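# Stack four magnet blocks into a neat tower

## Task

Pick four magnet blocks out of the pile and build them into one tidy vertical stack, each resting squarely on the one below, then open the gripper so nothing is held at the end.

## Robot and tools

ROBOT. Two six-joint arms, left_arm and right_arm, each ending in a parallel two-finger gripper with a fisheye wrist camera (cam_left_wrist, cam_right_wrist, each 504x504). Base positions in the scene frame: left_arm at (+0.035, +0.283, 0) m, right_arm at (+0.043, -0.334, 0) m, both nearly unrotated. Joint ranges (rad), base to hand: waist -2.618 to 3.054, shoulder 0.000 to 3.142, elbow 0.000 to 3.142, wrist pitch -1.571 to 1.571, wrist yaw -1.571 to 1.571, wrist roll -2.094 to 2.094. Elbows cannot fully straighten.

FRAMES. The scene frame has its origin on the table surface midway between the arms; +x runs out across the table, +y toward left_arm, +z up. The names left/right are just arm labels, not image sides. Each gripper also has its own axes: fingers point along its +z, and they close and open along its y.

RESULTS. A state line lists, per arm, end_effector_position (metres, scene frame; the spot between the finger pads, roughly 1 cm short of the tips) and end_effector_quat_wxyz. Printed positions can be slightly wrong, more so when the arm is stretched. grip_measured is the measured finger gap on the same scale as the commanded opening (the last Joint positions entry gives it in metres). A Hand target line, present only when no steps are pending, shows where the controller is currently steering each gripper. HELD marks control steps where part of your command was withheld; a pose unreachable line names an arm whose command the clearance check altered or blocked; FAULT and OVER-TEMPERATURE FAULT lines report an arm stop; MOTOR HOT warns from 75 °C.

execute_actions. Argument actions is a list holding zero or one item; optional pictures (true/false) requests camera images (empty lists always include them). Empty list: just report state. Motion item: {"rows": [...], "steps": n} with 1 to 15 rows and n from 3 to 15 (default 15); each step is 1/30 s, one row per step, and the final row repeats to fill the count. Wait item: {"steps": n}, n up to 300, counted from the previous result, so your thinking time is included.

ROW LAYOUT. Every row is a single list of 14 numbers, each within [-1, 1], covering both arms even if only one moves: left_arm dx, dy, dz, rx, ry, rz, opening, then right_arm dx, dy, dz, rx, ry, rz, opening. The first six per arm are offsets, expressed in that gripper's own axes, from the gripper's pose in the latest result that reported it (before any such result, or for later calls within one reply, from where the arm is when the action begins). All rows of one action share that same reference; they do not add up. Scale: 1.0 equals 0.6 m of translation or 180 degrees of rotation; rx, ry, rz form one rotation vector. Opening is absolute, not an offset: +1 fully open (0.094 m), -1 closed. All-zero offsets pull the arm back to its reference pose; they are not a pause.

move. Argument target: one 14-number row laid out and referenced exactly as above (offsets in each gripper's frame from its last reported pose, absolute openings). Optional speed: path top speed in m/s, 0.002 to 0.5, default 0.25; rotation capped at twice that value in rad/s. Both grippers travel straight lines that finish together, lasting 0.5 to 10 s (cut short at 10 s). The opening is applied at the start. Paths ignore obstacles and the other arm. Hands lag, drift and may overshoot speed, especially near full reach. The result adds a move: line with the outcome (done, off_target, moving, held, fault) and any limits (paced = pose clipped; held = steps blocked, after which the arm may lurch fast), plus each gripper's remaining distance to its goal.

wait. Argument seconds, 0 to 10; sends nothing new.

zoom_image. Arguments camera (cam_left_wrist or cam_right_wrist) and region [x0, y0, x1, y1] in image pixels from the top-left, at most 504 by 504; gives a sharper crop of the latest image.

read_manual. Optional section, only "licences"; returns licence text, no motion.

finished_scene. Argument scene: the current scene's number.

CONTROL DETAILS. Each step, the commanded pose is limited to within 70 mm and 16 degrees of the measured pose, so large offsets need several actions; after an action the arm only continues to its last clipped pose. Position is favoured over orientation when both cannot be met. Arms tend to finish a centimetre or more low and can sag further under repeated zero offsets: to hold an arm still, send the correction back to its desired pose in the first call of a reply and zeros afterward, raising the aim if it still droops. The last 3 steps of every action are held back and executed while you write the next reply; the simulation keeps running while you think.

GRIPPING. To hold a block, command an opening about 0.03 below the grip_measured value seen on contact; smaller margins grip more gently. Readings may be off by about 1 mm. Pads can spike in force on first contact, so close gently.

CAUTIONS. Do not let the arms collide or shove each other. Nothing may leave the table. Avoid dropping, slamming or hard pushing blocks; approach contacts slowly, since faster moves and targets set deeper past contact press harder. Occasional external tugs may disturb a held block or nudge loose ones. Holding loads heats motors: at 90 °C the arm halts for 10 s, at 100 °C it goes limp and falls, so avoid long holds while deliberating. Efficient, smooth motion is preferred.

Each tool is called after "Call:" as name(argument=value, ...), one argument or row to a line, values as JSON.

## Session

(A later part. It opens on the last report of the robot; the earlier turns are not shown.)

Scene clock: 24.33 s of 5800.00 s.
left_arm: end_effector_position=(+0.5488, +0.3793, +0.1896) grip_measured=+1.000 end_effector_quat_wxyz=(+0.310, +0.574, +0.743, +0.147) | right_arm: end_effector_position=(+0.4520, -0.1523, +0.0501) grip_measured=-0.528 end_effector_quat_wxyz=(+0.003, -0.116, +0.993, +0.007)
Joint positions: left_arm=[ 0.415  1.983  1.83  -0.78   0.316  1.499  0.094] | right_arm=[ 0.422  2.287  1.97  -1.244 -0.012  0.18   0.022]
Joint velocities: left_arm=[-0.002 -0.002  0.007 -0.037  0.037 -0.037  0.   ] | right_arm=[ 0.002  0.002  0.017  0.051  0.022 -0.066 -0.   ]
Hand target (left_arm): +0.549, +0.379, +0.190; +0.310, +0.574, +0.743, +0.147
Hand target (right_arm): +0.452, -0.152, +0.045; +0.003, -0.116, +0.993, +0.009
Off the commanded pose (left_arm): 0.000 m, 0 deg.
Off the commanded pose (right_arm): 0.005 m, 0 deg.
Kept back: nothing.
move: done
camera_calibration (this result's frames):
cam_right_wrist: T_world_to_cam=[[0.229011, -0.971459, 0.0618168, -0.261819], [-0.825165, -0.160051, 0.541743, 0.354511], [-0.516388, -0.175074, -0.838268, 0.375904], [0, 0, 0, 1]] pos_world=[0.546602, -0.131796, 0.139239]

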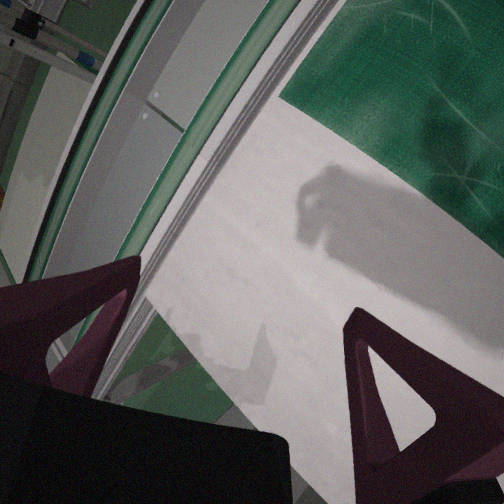

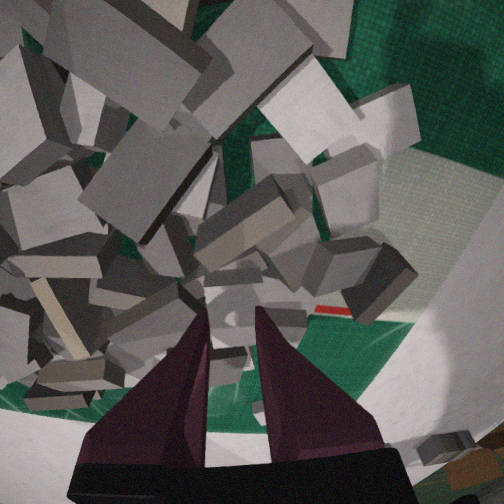

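Call:
move(
  target=[0,0,0,0,0,0,1,0,-0.011,-0.004,0,0,0,-0.33],
  speed=0.04,
)

Call:
move(
  target=[0,0,0,0,0,0,1,0,0,0.022,0,0,0,-0.33],
  speed=0.04,
)

Call:
zoom_image(
  camera="cam_right_wrist",
  region=[130, 220, 330, 420],
)

Scene clock: 25.27 s of 5800.00 s.
left_arm: end_effector_position=(+0.5488, +0.3793, +0.1896) grip_measured=+1.000 end_effector_quat_wxyz=(+0.310, +0.574, +0.743, +0.147) | right_arm: end_effector_position=(+0.4519, -0.1531, +0.0501) grip_measured=-0.332 end_effector_quat_wxyz=(+0.002, -0.118, +0.993, +0.007)
Joint positions: left_arm=[ 0.415  1.983  1.83  -0.78   0.316  1.499  0.094] | right_arm=[ 0.42   2.287  1.97  -1.246 -0.011  0.173  0.031]
Joint velocities: left_arm=[ 0.002  0.002  0.022 -0.139  0.007  0.037  0.   ] | right_arm=[-0.012 -0.002 -0.012 -0.051 -0.022 -0.022 -0.001]
Hand target (left_arm): +0.549, +0.379, +0.190; +0.310, +0.574, +0.743, +0.147
Hand target (right_arm): +0.453, -0.159, +0.052; +0.003, -0.116, +0.993, +0.007
Off the commanded pose (left_arm): 0.000 m, 0 deg.
Off the commanded pose (right_arm): 0.006 m, 0 deg.
Kept back: nothing.
move: done
camera_calibration (this result's frames):
cam_right_wrist: T_world_to_cam=[[0.234284, -0.970152, 0.0625755, -0.26486], [-0.823489, -0.163832, 0.543162, 0.352858], [-0.516698, -0.178785, -0.837293, 0.375202], [0, 0, 0, 1]] pos_world=[0.546494, -0.132065, 0.139069]

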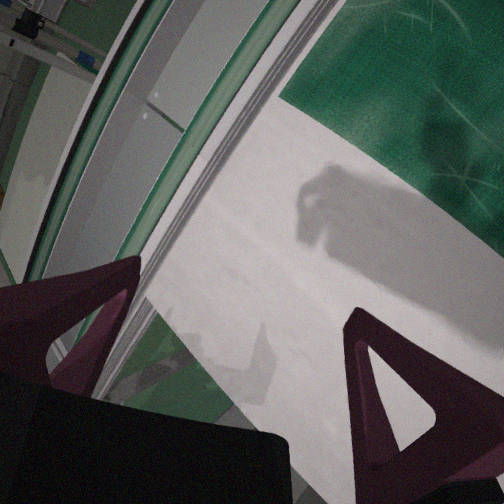

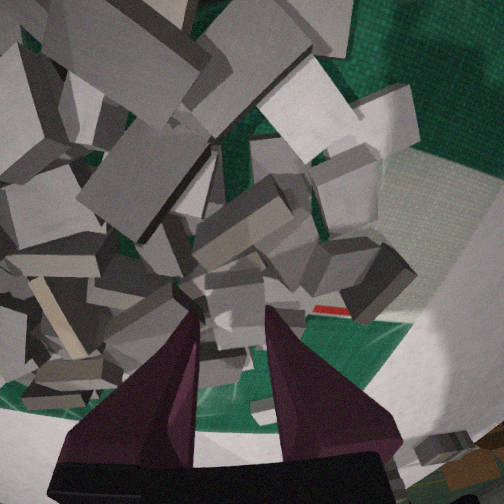

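Scene clock: 25.97 s of 5800.00 s.
left_arm: end_effector_position=(+0.5488, +0.3793, +0.1896) grip_measured=+1.000 end_effector_quat_wxyz=(+0.310, +0.574, +0.743, +0.147) | right_arm: end_effector_position=(+0.4519, -0.1531, +0.0485) grip_measured=-0.332 end_effector_quat_wxyz=(+0.003, -0.118, +0.993, +0.007)
Joint positions: left_arm=[ 0.415  1.983  1.83  -0.78   0.316  1.499  0.094] | right_arm=[ 0.42   2.287  1.964 -1.239 -0.011  0.173  0.031]
Joint velocities: left_arm=[ 0.007 -0.017 -0.022 -0.007 -0.066 -0.051  0.   ] | right_arm=[ 0.017 -0.007 -0.007 -0.125  0.081 -0.007 -0.   ]
Hand target (left_arm): +0.549, +0.379, +0.190; +0.310, +0.574, +0.743, +0.147
Hand target (right_arm): +0.452, -0.153, +0.037; +0.002, -0.118, +0.993, +0.007
Off the commanded pose (left_arm): 0.000 m, 0 deg.
Off the commanded pose (right_arm): 0.012 m, 0 deg.
Kept back: nothing.
move: off_target (right_arm)
camera_calibration (this result's frames):
cam_right_wrist: T_world_to_cam=[[0.234262, -0.970162, 0.0625099, -0.264753], [-0.823679, -0.163914, 0.542849, 0.353803], [-0.516405, -0.178657, -0.837501, 0.373716], [0, 0, 0, 1]] pos_world=[0.54643, -0.132093, 0.137475]

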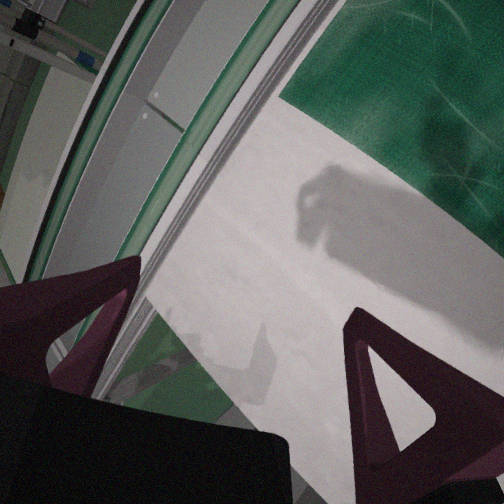

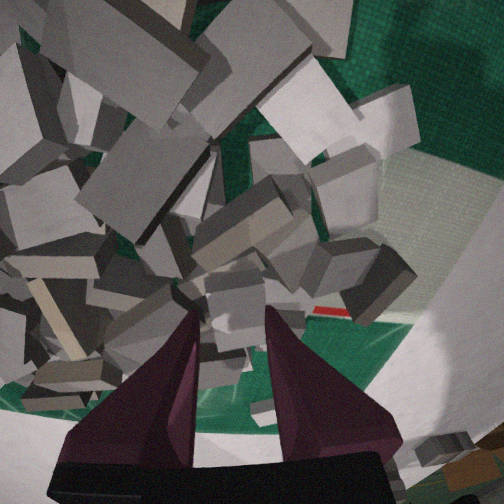

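Region (130, 220, 330, 420) of cam_right_wrist's 504x504 image, scaled by 2.520, with more detail than that image has.

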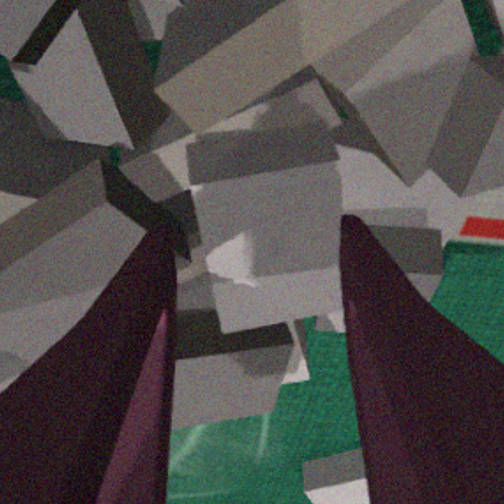

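Call:
move(
  target=[0,0,0,0,0,0,1,0,-0.017,-0.025,0,0,-0.04,-0.28],
  speed=0.05,
)

Call:
zoom_image(
  camera="cam_right_wrist",
  region=[130, 220, 330, 420],
)

Scene clock: 27.77 s of 5800.00 s.
left_arm: end_effector_position=(+0.5488, +0.3793, +0.1896) grip_measured=+1.000 end_effector_quat_wxyz=(+0.310, +0.574, +0.743, +0.147) | right_arm: end_effector_position=(+0.4444, -0.1616, +0.0489) grip_measured=-0.282 end_effector_quat_wxyz=(-0.017, -0.181, +0.983, +0.002)
Joint positions: left_arm=[ 0.415  1.983  1.83  -0.78   0.316  1.499  0.094] | right_arm=[ 0.41   2.286  1.964 -1.28  -0.011  0.035  0.034]
Joint velocities: left_arm=[ 0.007 -0.022 -0.017 -0.125 -0.051 -0.081  0.   ] | right_arm=[ 0.002 -0.017 -0.007 -0.022 -0.022  0.037  0.002]
Hand target (left_arm): +0.549, +0.379, +0.190; +0.310, +0.574, +0.743, +0.147
Hand target (right_arm): +0.453, -0.163, +0.063; +0.003, -0.180, +0.984, +0.007
Off the commanded pose (left_arm): 0.000 m, 0 deg.
Off the commanded pose (right_arm): 0.018 m, 2 deg.
Kept back: nothing.
move: off_target (right_arm)
camera_calibration (this result's frames):
cam_right_wrist: T_world_to_cam=[[0.357923, -0.931437, 0.0656946, -0.32011], [-0.77641, -0.257789, 0.575094, 0.308224], [-0.518729, -0.256845, -0.815445, 0.356009], [0, 0, 0, 1]] pos_world=[0.538555, -0.127267, 0.134078]

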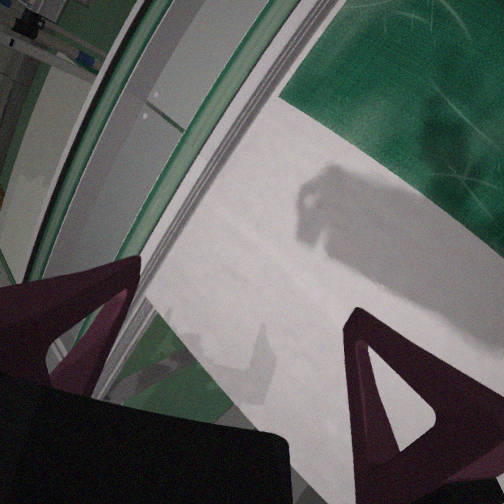

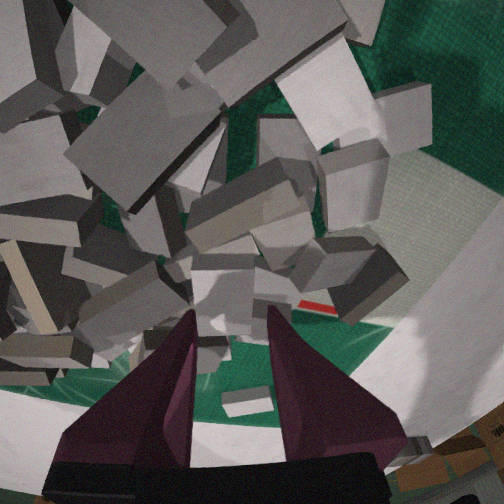

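Region (130, 220, 330, 420) of cam_right_wrist's 504x504 image, scaled by 2.520, with more detail than that image has.

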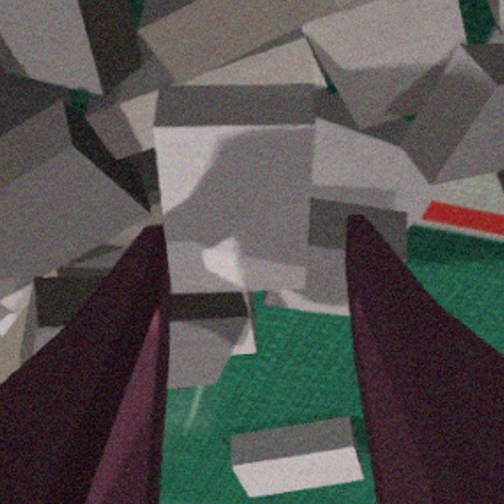

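Call:
move(
  target=[0,0,0,0,0,0,1,-0.012,0.003,0.025,0,-0.011,0,-0.28],
  speed=0.04,
)

Call:
zoom_image(
  camera="cam_right_wrist",
  region=[130, 220, 330, 420],
)

Scene clock: 28.70 s of 5800.00 s.
left_arm: end_effector_position=(+0.5488, +0.3793, +0.1896) grip_measured=+1.000 end_effector_quat_wxyz=(+0.310, +0.574, +0.743, +0.147) | right_arm: end_effector_position=(+0.4468, -0.1608, +0.0392) grip_measured=-0.282 end_effector_quat_wxyz=(-0.010, -0.182, +0.983, +0.003)
Joint positions: left_arm=[ 0.415  1.983  1.83  -0.78   0.316  1.499  0.094] | right_arm=[ 0.41   2.286  1.926 -1.228 -0.01   0.033  0.034]
Joint velocities: left_arm=[ 0.002  0.012 -0.007 -0.007 -0.037 -0.007  0.   ] | right_arm=[-0.012 -0.032  0.007  0.022  0.007 -0.022 -0.   ]
Hand target (left_arm): +0.549, +0.379, +0.190; +0.310, +0.574, +0.743, +0.147
Hand target (right_arm): +0.450, -0.158, +0.034; -0.000, -0.181, +0.983, +0.005
Off the commanded pose (left_arm): 0.000 m, 0 deg.
Off the commanded pose (right_arm): 0.007 m, 1 deg.
Kept back: nothing.
move: done
camera_calibration (this result's frames):
cam_right_wrist: T_world_to_cam=[[0.359192, -0.930903, 0.0663304, -0.320103], [-0.783463, -0.262155, 0.563436, 0.318769], [-0.507116, -0.254349, -0.823492, 0.345114], [0, 0, 0, 1]] pos_world=[0.539735, -0.126638, 0.125826]

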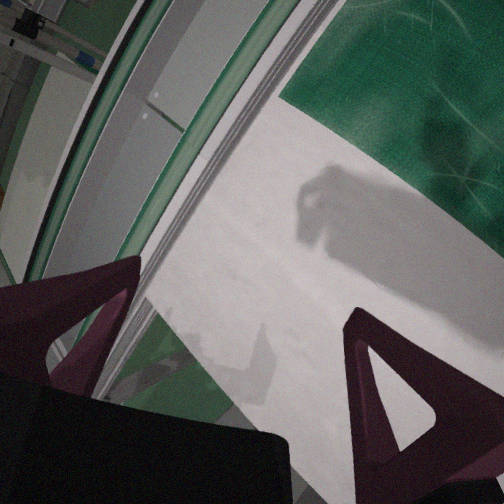

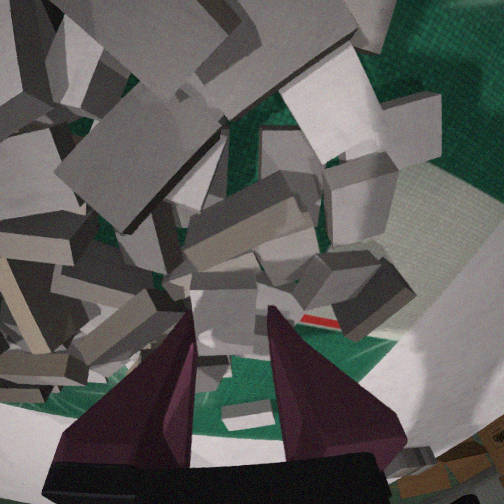

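Region (130, 220, 330, 420) of cam_right_wrist's 504x504 image, scaled by 2.520, with more detail than that image has.

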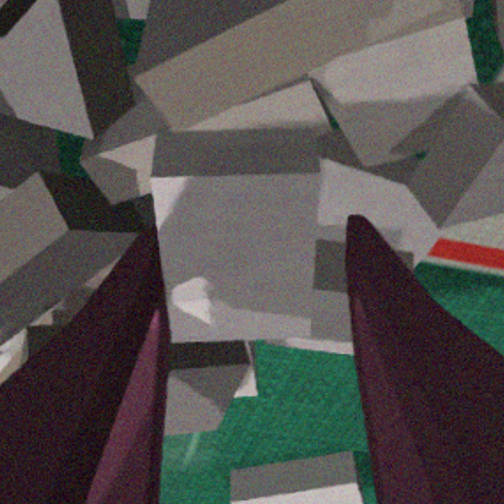

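Call:
move(
  target=[0,0,0,0,0,0,1,0,0,0,0,0,0,-0.53],
)

Call:
move(
  target=[0,0,0,0,0,0,1,-0.012,0,-0.075,0,-0.012,0,-0.53],
  speed=0.1,
)

Scene clock: 29.63 s of 5800.00 s.
left_arm: end_effector_position=(+0.5488, +0.3793, +0.1896) grip_measured=+1.000 end_effector_quat_wxyz=(+0.310, +0.574, +0.743, +0.147) | right_arm: end_effector_position=(+0.4461, -0.1601, +0.0393) grip_measured=-0.476 end_effector_quat_wxyz=(-0.011, -0.182, +0.983, +0.005)
Joint positions: left_arm=[ 0.415  1.983  1.83  -0.78   0.316  1.499  0.094] | right_arm=[ 0.41   2.286  1.926 -1.23  -0.015  0.033  0.025]
Joint velocities: left_arm=[ 0.012 -0.022  0.012 -0.007  0.007  0.095  0.   ] | right_arm=[-0.012  0.007  0.012  0.037  0.037 -0.022 -0.   ]
Hand target (left_arm): +0.549, +0.379, +0.190; +0.310, +0.574, +0.743, +0.147
Hand target (right_arm): +0.447, -0.161, +0.039; -0.010, -0.182, +0.983, +0.003
Off the commanded pose (left_arm): 0.000 m, 0 deg.
Off the commanded pose (right_arm): 0.001 m, 0 deg.
Kept back: nothing.
move: done
camera_calibration (this result's frames):
cam_right_wrist: T_world_to_cam=[[0.359321, -0.931215, 0.0610515, -0.319067], [-0.781525, -0.264518, 0.565022, 0.317081], [-0.510007, -0.250738, -0.822814, 0.346792], [0, 0, 0, 1]] pos_world=[0.53932, -0.126292, 0.125668]

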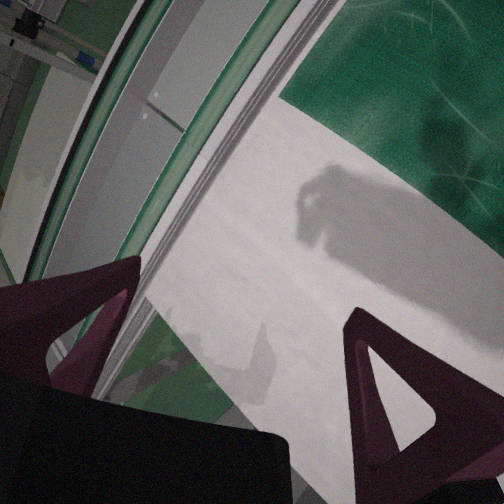

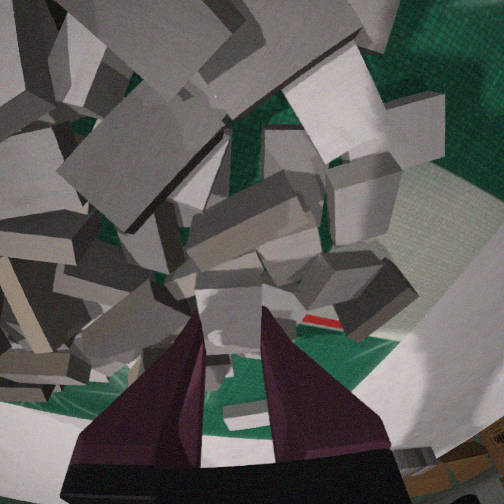

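Scene clock: 30.63 s of 5800.00 s.
left_arm: end_effector_position=(+0.5488, +0.3793, +0.1896) grip_measured=+1.000 end_effector_quat_wxyz=(+0.310, +0.574, +0.743, +0.147) | right_arm: end_effector_position=(+0.4461, -0.1601, +0.0682) grip_measured=-0.476 end_effector_quat_wxyz=(-0.015, -0.182, +0.983, +0.004)
Joint positions: left_arm=[ 0.415  1.983  1.83  -0.78   0.316  1.499  0.094] | right_arm=[ 0.41   2.286  2.04  -1.352 -0.015  0.033  0.025]
Joint velocities: left_arm=[ 0.002 -0.007 -0.017 -0.066  0.007 -0.066  0.   ] | right_arm=[ 0.002  0.012 -0.032  0.007  0.007 -0.022 -0.001]
Hand target (left_arm): +0.549, +0.379, +0.190; +0.310, +0.574, +0.743, +0.147
Hand target (right_arm): +0.453, -0.157, +0.084; +0.008, -0.182, +0.983, +0.009
Off the commanded pose (left_arm): 0.000 m, 0 deg.
Off the commanded pose (right_arm): 0.018 m, 3 deg.
Kept back: nothing.
move: off_target (right_arm)
camera_calibration (this result's frames):
cam_right_wrist: T_world_to_cam=[[0.35973, -0.931042, 0.0612747, -0.321002], [-0.777732, -0.262917, 0.570971, 0.298908], [-0.515488, -0.253051, -0.81868, 0.372403], [0, 0, 0, 1]] pos_world=[0.539914, -0.126042, 0.15388]

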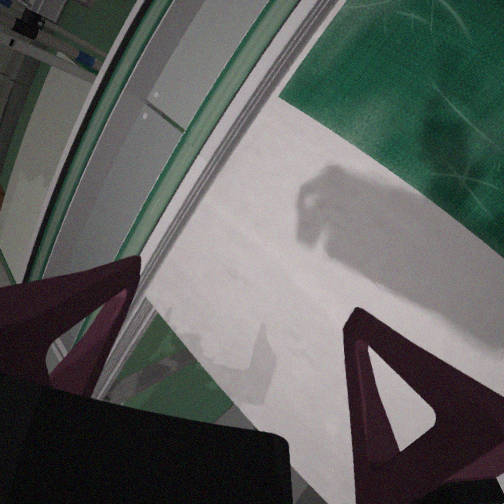

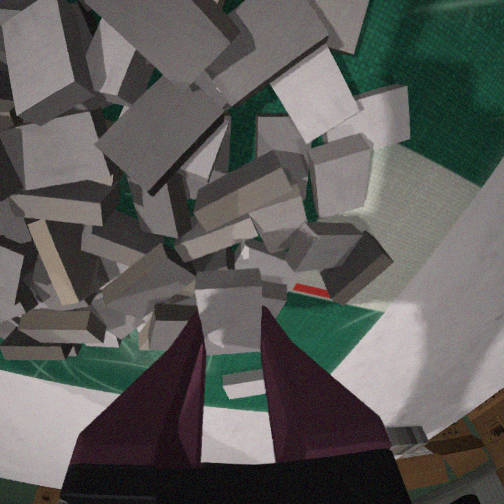

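Call:
move(
  target=[0,0,0,0,0,0,1,0.243,-0.003,0.01,-0.003,-0.01,0.442,-0.53],
  speed=0.35,
)

Scene clock: 33.50 s of 5800.00 s.
left_arm: end_effector_position=(+0.5488, +0.3793, +0.1896) grip_measured=+1.000 end_effector_quat_wxyz=(+0.310, +0.574, +0.743, +0.147) | right_arm: end_effector_position=(+0.3105, -0.2141, +0.0584) grip_measured=-0.476 end_effector_quat_wxyz=(-0.013, +0.490, +0.872, -0.003)
Joint positions: left_arm=[ 0.415  1.983  1.83  -0.78   0.316  1.499  0.094] | right_arm=[ 0.419  1.71   1.174 -1.056 -0.017  1.432  0.025]
Joint velocities: left_arm=[-0.012 -0.002 -0.007 -0.022 -0.007  0.022  0.   ] | right_arm=[-0.007 -0.007  0.002  0.066  0.11  -0.007 -0.   ]
Hand target (left_arm): +0.549, +0.379, +0.190; +0.310, +0.574, +0.743, +0.147
Hand target (right_arm): +0.309, -0.214, +0.063; -0.001, +0.489, +0.872, +0.001
Off the commanded pose (left_arm): 0.000 m, 0 deg.
Off the commanded pose (right_arm): 0.008 m, 1 deg.
Kept back: nothing.
move: done
camera_calibration (this result's frames):
cam_right_wrist: T_world_to_cam=[[-0.849445, -0.519443, 0.0928567, 0.139812], [-0.38535, 0.730865, 0.563331, 0.276219], [-0.360484, 0.442736, -0.820997, 0.381744], [0, 0, 0, 1]] pos_world=[0.362816, -0.298266, 0.144826]

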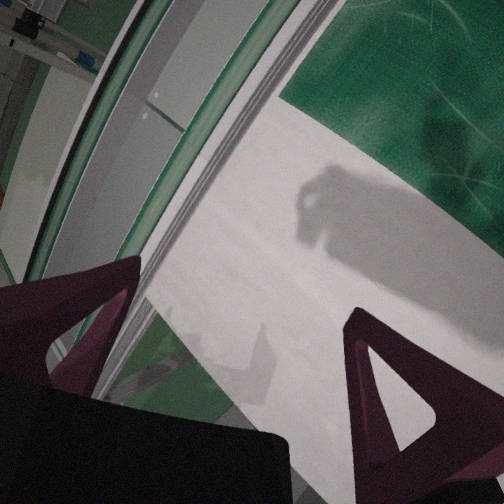

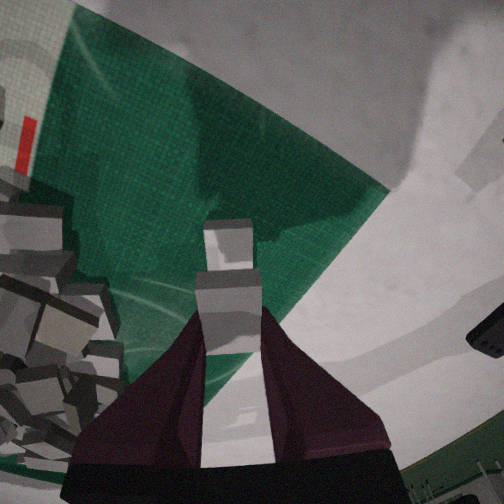

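Call:
move(
  target=[0,0,0,0,0,0,1,0,-0.002,0.043,0,0,0,-0.53],
  speed=0.06,
)

Call:
zoom_image(
  camera="cam_right_wrist",
  region=[160, 220, 300, 360],
)

Scene clock: 34.67 s of 5800.00 s.
left_arm: end_effector_position=(+0.5488, +0.3793, +0.1896) grip_measured=+1.000 end_effector_quat_wxyz=(+0.310, +0.574, +0.743, +0.147) | right_arm: end_effector_position=(+0.3105, -0.2138, +0.0351) grip_measured=-0.476 end_effector_quat_wxyz=(-0.012, +0.491, +0.871, -0.001)
Joint positions: left_arm=[ 0.415  1.983  1.83  -0.78   0.316  1.499  0.094] | right_arm=[ 0.419  1.736  1.108 -0.958 -0.018  1.435  0.025]
Joint velocities: left_arm=[-0.012  0.017  0.002 -0.037 -0.007 -0.037  0.   ] | right_arm=[ 0.002 -0.017  0.002 -0.081 -0.051 -0.007  0.   ]
Hand target (left_arm): +0.549, +0.379, +0.190; +0.310, +0.574, +0.743, +0.147
Hand target (right_arm): +0.309, -0.215, +0.033; -0.013, +0.490, +0.872, -0.003
Off the commanded pose (left_arm): 0.000 m, 0 deg.
Off the commanded pose (right_arm): 0.003 m, 0 deg.
Kept back: nothing.
move: done
camera_calibration (this result's frames):
cam_right_wrist: T_world_to_cam=[[-0.850949, -0.517722, 0.088605, 0.143097], [-0.385567, 0.730254, 0.563975, 0.28909], [-0.356686, 0.44575, -0.821025, 0.361997], [0, 0, 0, 1]] pos_world=[0.362351, -0.298385, 0.12149]

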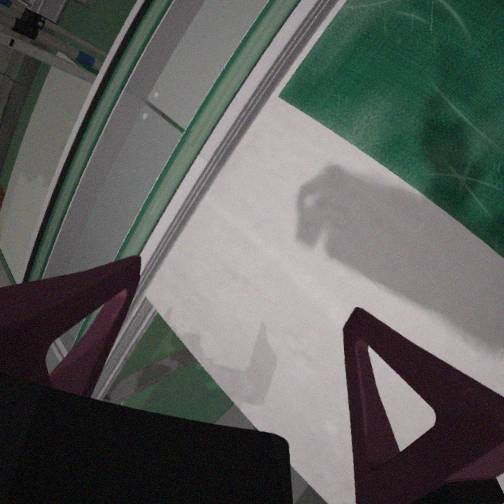

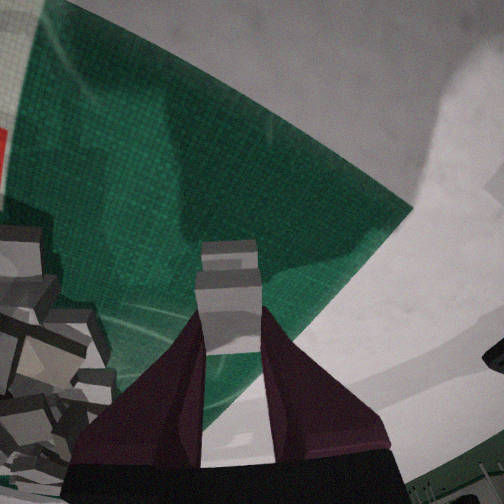

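Region (160, 220, 300, 360) of cam_right_wrist's 504x504 image, scaled by 3.600, with more detail than that image has.

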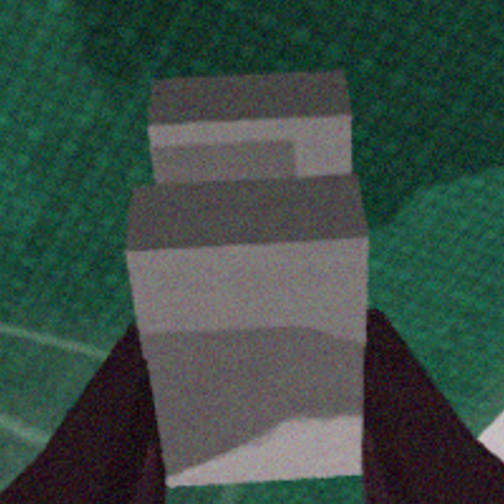

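Call:
move(
  target=[0,0,0,0,0,0,1,0,0,0.017,0,0,0,-0.53],
  speed=0.03,
)

Call:
zoom_image(
  camera="cam_right_wrist",
  region=[160, 220, 300, 360],
)

Scene clock: 35.73 s of 5800.00 s.
left_arm: end_effector_position=(+0.5488, +0.3793, +0.1896) grip_measured=+1.000 end_effector_quat_wxyz=(+0.310, +0.574, +0.743, +0.147) | right_arm: end_effector_position=(+0.3121, -0.2129, +0.0278) grip_measured=-0.476 end_effector_quat_wxyz=(-0.011, +0.491, +0.871, +0.002)
Joint positions: left_arm=[ 0.415  1.983  1.83  -0.78   0.316  1.499  0.094] | right_arm=[ 0.419  1.749  1.092 -0.924 -0.019  1.435  0.025]
Joint velocities: left_arm=[ 0.007 -0.002 -0.022 -0.037 -0.037  0.007  0.   ] | right_arm=[-0.007 -0.017 -0.002  0.022 -0.022 -0.022 -0.001]
Hand target (left_arm): +0.549, +0.379, +0.190; +0.310, +0.574, +0.743, +0.147
Hand target (right_arm): +0.310, -0.214, +0.025; -0.012, +0.491, +0.871, -0.001
Off the commanded pose (left_arm): 0.000 m, 0 deg.
Off the commanded pose (right_arm): 0.004 m, 0 deg.
Kept back: nothing.
move: done
camera_calibration (this result's frames):
cam_right_wrist: T_world_to_cam=[[-0.851367, -0.517994, 0.0828013, 0.145842], [-0.388262, 0.728385, 0.564543, 0.293543], [-0.352741, 0.448485, -0.82124, 0.355591], [0, 0, 0, 1]] pos_world=[0.363568, -0.297744, 0.114233]

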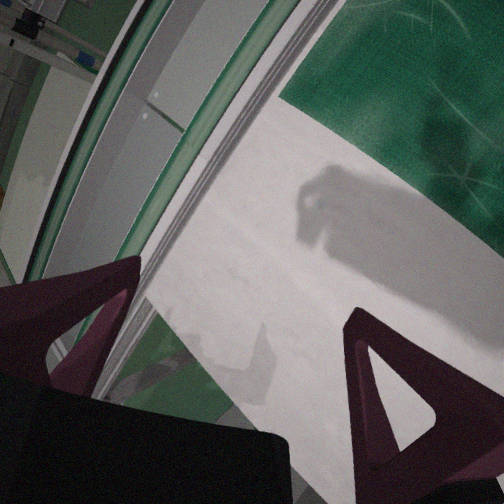

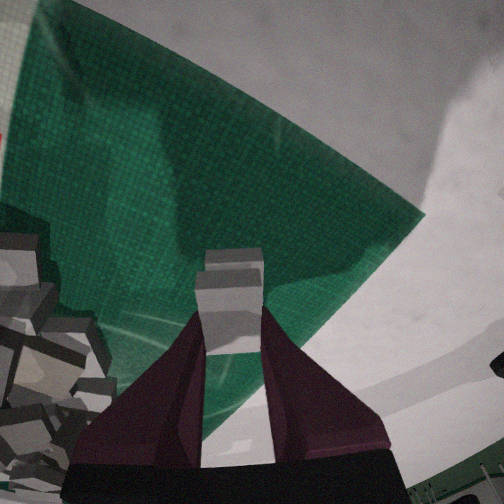

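Region (160, 220, 300, 360) of cam_right_wrist's 504x504 image, scaled by 3.600, with more detail than that image has.

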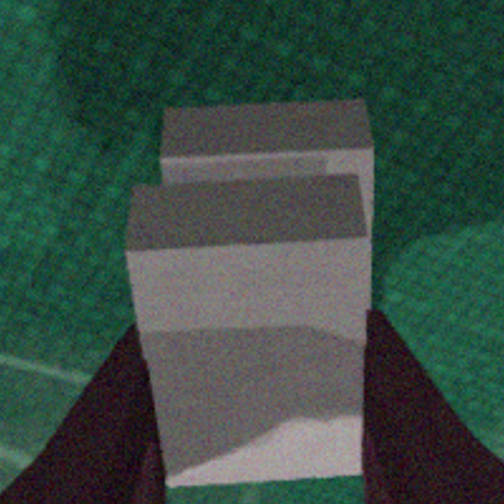

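Call:
move(
  target=[0,0,0,0,0,0,1,0,-0.009,0.01,0,0,0,-0.53],
  speed=0.02,
)

Call:
zoom_image(
  camera="cam_right_wrist",
  region=[160, 220, 300, 360],
)

Scene clock: 36.67 s of 5800.00 s.
left_arm: end_effector_position=(+0.5488, +0.3793, +0.1896) grip_measured=+1.000 end_effector_quat_wxyz=(+0.310, +0.574, +0.743, +0.147) | right_arm: end_effector_position=(+0.3078, -0.2146, +0.0219) grip_measured=-0.476 end_effector_quat_wxyz=(-0.013, +0.491, +0.871, -0.001)
Joint positions: left_arm=[ 0.415  1.983  1.83  -0.78   0.316  1.499  0.094] | right_arm=[ 0.419  1.749  1.066 -0.905 -0.02   1.435  0.025]
Joint velocities: left_arm=[-0.002  0.007  0.007 -0.022 -0.051 -0.007  0.   ] | right_arm=[ 0.002  0.007 -0.012 -0.037 -0.037 -0.051  0.   ]
Hand target (left_arm): +0.549, +0.379, +0.190; +0.310, +0.574, +0.743, +0.147
Hand target (right_arm): +0.307, -0.216, +0.022; -0.011, +0.491, +0.871, +0.002
Off the commanded pose (left_arm): 0.000 m, 0 deg.
Off the commanded pose (right_arm): 0.001 m, 0 deg.
Kept back: nothing.
move: done
camera_calibration (this result's frames):
cam_right_wrist: T_world_to_cam=[[-0.850731, -0.517809, 0.0901727, 0.141476], [-0.384036, 0.72951, 0.565978, 0.295313], [-0.35885, 0.446865, -0.819474, 0.351443], [0, 0, 0, 1]] pos_world=[0.359885, -0.299224, 0.1081]

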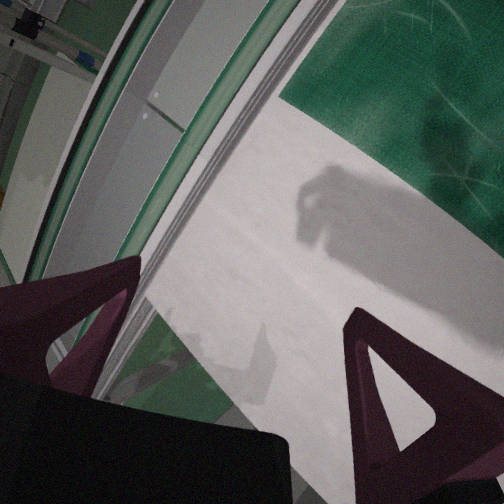

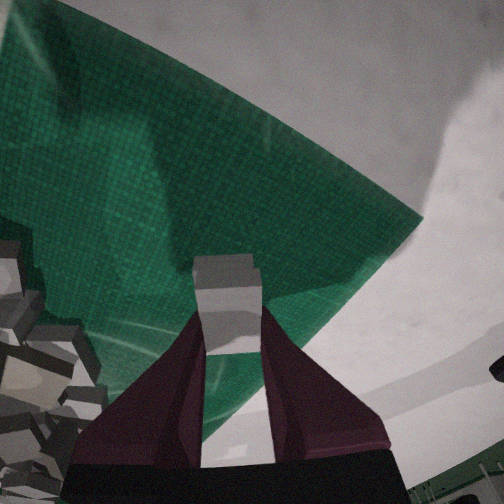

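Region (160, 220, 300, 360) of cam_right_wrist's 504x504 image, scaled by 3.600, with more detail than that image has.

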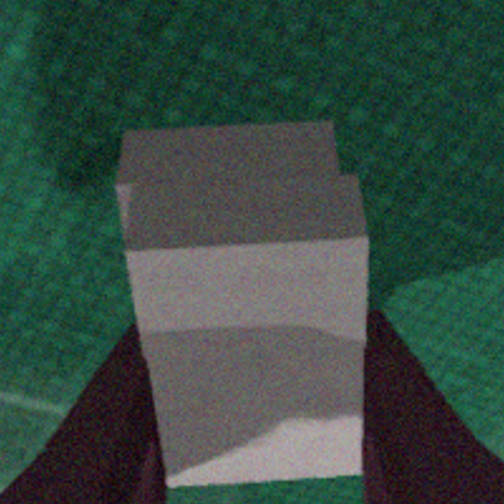

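Call:
move(
  target=[0,0,0,0,0,0,1,0,0.005,0.002,0,0,0,-0.53],
  speed=0.02,
)

Call:
zoom_image(
  camera="cam_right_wrist",
  region=[160, 220, 300, 360],
)

Scene clock: 37.60 s of 5800.00 s.
left_arm: end_effector_position=(+0.5488, +0.3793, +0.1896) grip_measured=+1.000 end_effector_quat_wxyz=(+0.310, +0.574, +0.743, +0.147) | right_arm: end_effector_position=(+0.3078, -0.2146, +0.0219) grip_measured=-0.476 end_effector_quat_wxyz=(-0.013, +0.491, +0.871, -0.001)
Joint positions: left_arm=[ 0.415  1.983  1.83  -0.78   0.316  1.499  0.094] | right_arm=[ 0.419  1.749  1.066 -0.905 -0.02   1.435  0.025]
Joint velocities: left_arm=[-0.002  0.007  0.007  0.022  0.051  0.022  0.   ] | right_arm=[-0.007  0.012  0.012  0.081  0.022 -0.11  -0.001]
Hand target (left_arm): +0.549, +0.379, +0.190; +0.310, +0.574, +0.743, +0.147
Hand target (right_arm): +0.310, -0.213, +0.021; -0.013, +0.491, +0.871, -0.001
Off the commanded pose (left_arm): 0.000 m, 0 deg.
Off the commanded pose (right_arm): 0.003 m, 0 deg.
Kept back: nothing.
move: done
camera_calibration (this result's frames):
cam_right_wrist: T_world_to_cam=[[-0.850731, -0.517809, 0.0901727, 0.141476], [-0.384036, 0.72951, 0.565978, 0.295313], [-0.35885, 0.446865, -0.819474, 0.351443], [0, 0, 0, 1]] pos_world=[0.359885, -0.299224, 0.1081]

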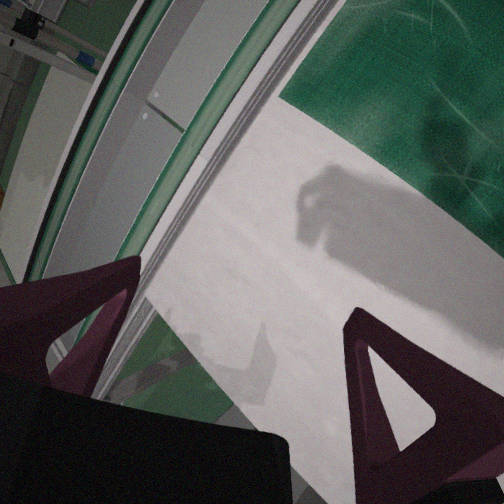

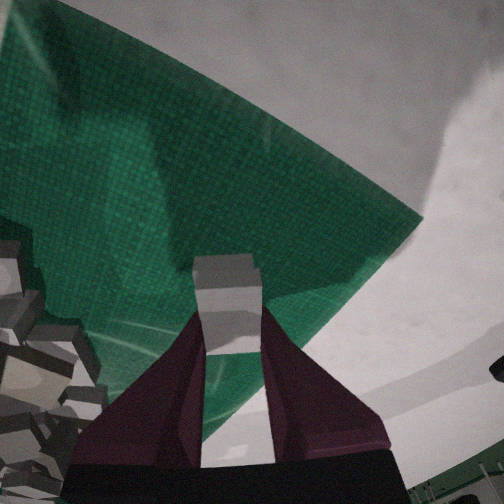

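Region (160, 220, 300, 360) of cam_right_wrist's 504x504 image, scaled by 3.600, with more detail than that image has.

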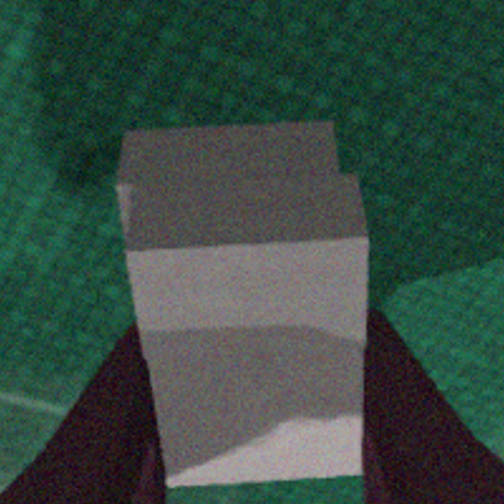

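Release, lower and squeeze both to square them.

Call:
move(
  target=[0,0,0,0,0,0,1,0,0,0,0,0,0,-0.25],
)

Call:
move(
  target=[0,0,0,0,0,0,1,0,0.002,0.016,0,0,0,-0.25],
  speed=0.03,
)

Call:
move(
  target=[0,0,0,0,0,0,1,0,0,0,0,0,0,-0.51],
)

Call:
move(
  target=[0,0,0,0,0,0,1,0,0,0,0,0,0,-0.1],
)

Call:
zoom_image(
  camera="cam_right_wrist",
  region=[160, 230, 300, 370],
)

Scene clock: 38.53 s of 5800.00 s.
left_arm: end_effector_position=(+0.5488, +0.3793, +0.1896) grip_measured=+1.000 end_effector_quat_wxyz=(+0.310, +0.574, +0.743, +0.147) | right_arm: end_effector_position=(+0.3078, -0.2145, +0.0219) grip_measured=-0.252 end_effector_quat_wxyz=(-0.014, +0.491, +0.871, -0.001)
Joint positions: left_arm=[ 0.415  1.983  1.83  -0.78   0.316  1.499  0.094] | right_arm=[ 0.419  1.749  1.066 -0.905 -0.021  1.435  0.035]
Joint velocities: left_arm=[ 0.002 -0.007 -0.007 -0.081 -0.007 -0.11   0.   ] | right_arm=[-0.002 -0.017 -0.012  0.037 -0.037 -0.007  0.001]
Hand target (left_arm): +0.549, +0.379, +0.190; +0.310, +0.574, +0.743, +0.147
Hand target (right_arm): +0.308, -0.215, +0.022; -0.014, +0.491, +0.871, -0.001
Off the commanded pose (left_arm): 0.000 m, 0 deg.
Off the commanded pose (right_arm): 0.000 m, 0 deg.
Kept back: nothing.
move: done
camera_calibration (this result's frames):
cam_right_wrist: T_world_to_cam=[[-0.850721, -0.517834, 0.0901204, 0.141478], [-0.383945, 0.729315, 0.566292, 0.29518], [-0.358971, 0.447155, -0.819263, 0.351501], [0, 0, 0, 1]] pos_world=[0.35987, -0.299192, 0.108064]

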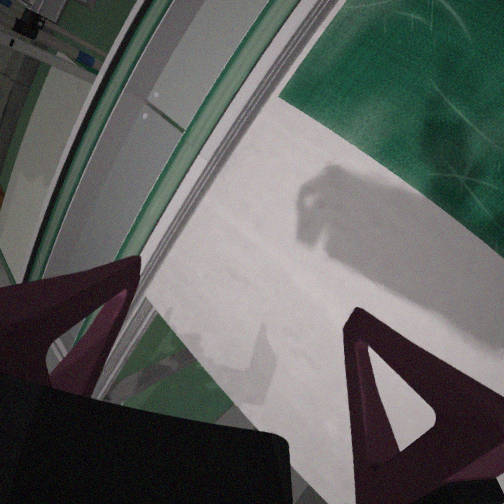

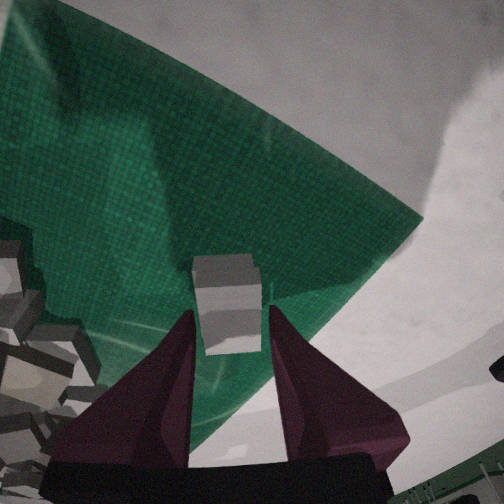

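Scene clock: 39.27 s of 5800.00 s.
left_arm: end_effector_position=(+0.5488, +0.3793, +0.1896) grip_measured=+1.000 end_effector_quat_wxyz=(+0.310, +0.574, +0.743, +0.147) | right_arm: end_effector_position=(+0.3124, -0.2125, +0.0182) grip_measured=-0.252 end_effector_quat_wxyz=(-0.010, +0.491, +0.871, +0.004)
Joint positions: left_arm=[ 0.415  1.983  1.83  -0.78   0.316  1.499  0.094] | right_arm=[ 0.419  1.762  1.066 -0.88  -0.021  1.435  0.035]
Joint velocities: left_arm=[-0.002 -0.017 -0.017  0.037 -0.007 -0.007  0.   ] | right_arm=[ 0.002  0.002  0.012 -0.022  0.022  0.007 -0.001]
Hand target (left_arm): +0.549, +0.379, +0.190; +0.310, +0.574, +0.743, +0.147
Hand target (right_arm): +0.309, -0.214, +0.013; -0.014, +0.491, +0.871, -0.001
Off the commanded pose (left_arm): 0.000 m, 0 deg.
Off the commanded pose (right_arm): 0.007 m, 1 deg.
Kept back: nothing.
move: done
camera_calibration (this result's frames):
cam_right_wrist: T_world_to_cam=[[-0.851663, -0.518242, 0.0780725, 0.147207], [-0.390285, 0.726571, 0.565485, 0.299013], [-0.349783, 0.451132, -0.821055, 0.347226], [0, 0, 0, 1]] pos_world=[0.363525, -0.29761, 0.104512]

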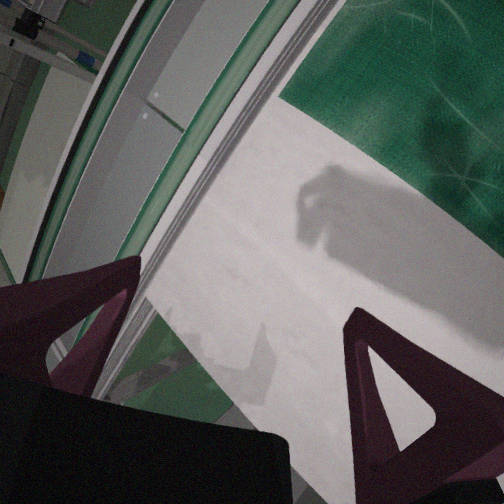

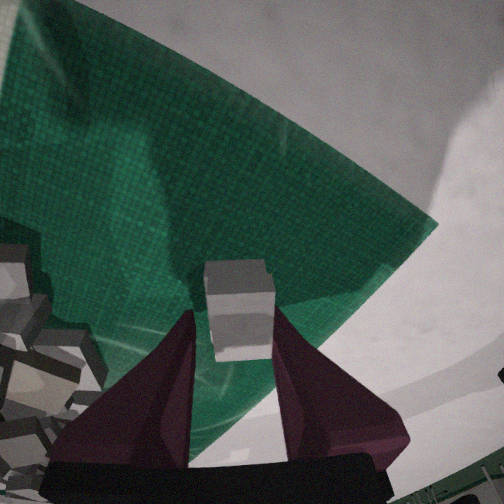

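Scene clock: 39.77 s of 5800.00 s.
left_arm: end_effector_position=(+0.5488, +0.3793, +0.1896) grip_measured=+1.000 end_effector_quat_wxyz=(+0.310, +0.574, +0.743, +0.147) | right_arm: end_effector_position=(+0.3124, -0.2123, +0.0182) grip_measured=-0.471 end_effector_quat_wxyz=(-0.010, +0.491, +0.871, +0.004)
Joint positions: left_arm=[ 0.415  1.983  1.83  -0.78   0.316  1.499  0.094] | right_arm=[ 0.419  1.762  1.066 -0.879 -0.022  1.435  0.025]
Joint velocities: left_arm=[ 0.017 -0.017  0.032 -0.037  0.037 -0.022  0.   ] | right_arm=[-0.012 -0.012  0.017 -0.095 -0.095  0.051 -0.   ]
Hand target (left_arm): +0.549, +0.379, +0.190; +0.310, +0.574, +0.743, +0.147
Hand target (right_arm): +0.312, -0.212, +0.018; -0.010, +0.491, +0.871, +0.004
Off the commanded pose (left_arm): 0.000 m, 0 deg.
Off the commanded pose (right_arm): 0.000 m, 0 deg.
Kept back: nothing.
move: done
camera_calibration (this result's frames):
cam_right_wrist: T_world_to_cam=[[-0.851658, -0.51833, 0.0775386, 0.147318], [-0.390221, 0.725893, 0.566398, 0.29867], [-0.349866, 0.45212, -0.820476, 0.347355], [0, 0, 0, 1]] pos_world=[0.363539, -0.297489, 0.104408]

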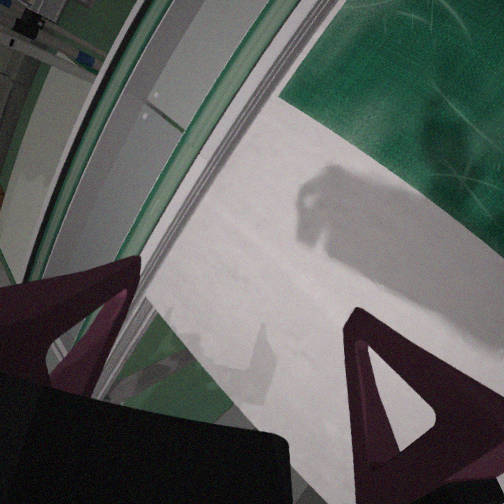

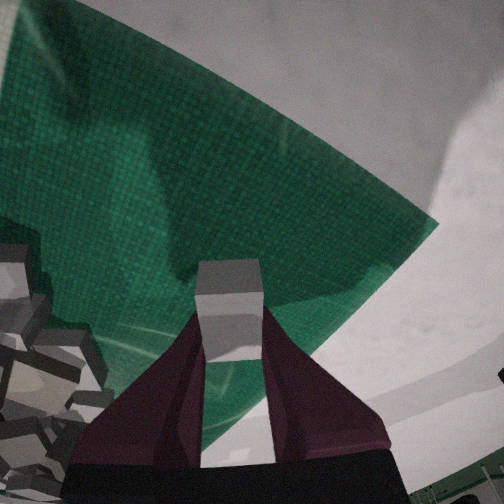

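Scene clock: 40.27 s of 5800.00 s.
left_arm: end_effector_position=(+0.5488, +0.3793, +0.1896) grip_measured=+1.000 end_effector_quat_wxyz=(+0.310, +0.574, +0.743, +0.147) | right_arm: end_effector_position=(+0.3124, -0.2123, +0.0182) grip_measured=-0.102 end_effector_quat_wxyz=(-0.010, +0.491, +0.871, +0.004)
Joint positions: left_arm=[ 0.415  1.983  1.83  -0.78   0.316  1.499  0.094] | right_arm=[ 0.419  1.762  1.066 -0.879 -0.022  1.435  0.042]
Joint velocities: left_arm=[ 0.022 -0.002 -0.002 -0.022 -0.022  0.007  0.   ] | right_arm=[-0.002 -0.007 -0.012 -0.051  0.007  0.007  0.   ]
Hand target (left_arm): +0.549, +0.379, +0.190; +0.310, +0.574, +0.743, +0.147
Hand target (right_arm): +0.312, -0.212, +0.018; -0.010, +0.491, +0.871, +0.004
Off the commanded pose (left_arm): 0.000 m, 0 deg.
Off the commanded pose (right_arm): 0.000 m, 0 deg.
Kept back: nothing.
move: done
camera_calibration (this result's frames):
cam_right_wrist: T_world_to_cam=[[-0.851658, -0.51833, 0.0775386, 0.147318], [-0.390221, 0.725893, 0.566398, 0.29867], [-0.349866, 0.45212, -0.820476, 0.347355], [0, 0, 0, 1]] pos_world=[0.363539, -0.297489, 0.104408]

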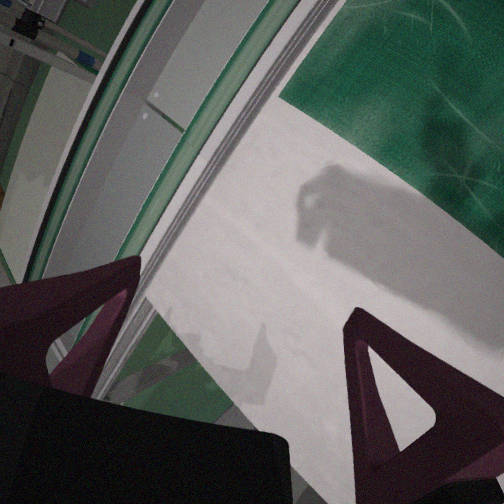

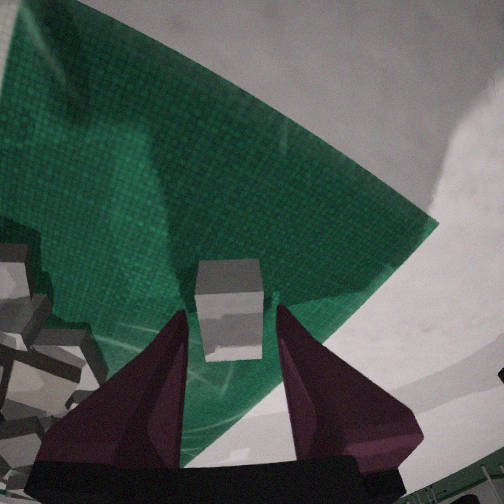

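Region (160, 230, 300, 370) of cam_right_wrist's 504x504 image, scaled by 3.600, with more detail than that image has.

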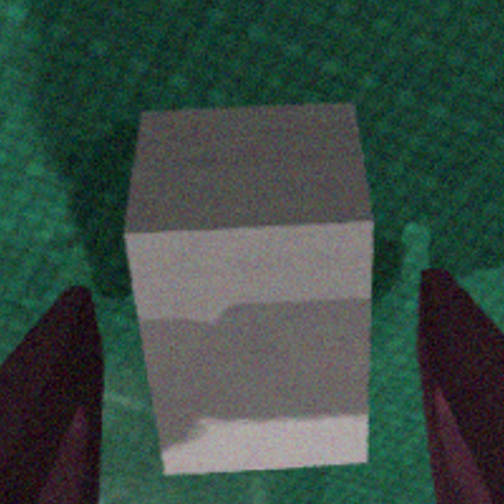

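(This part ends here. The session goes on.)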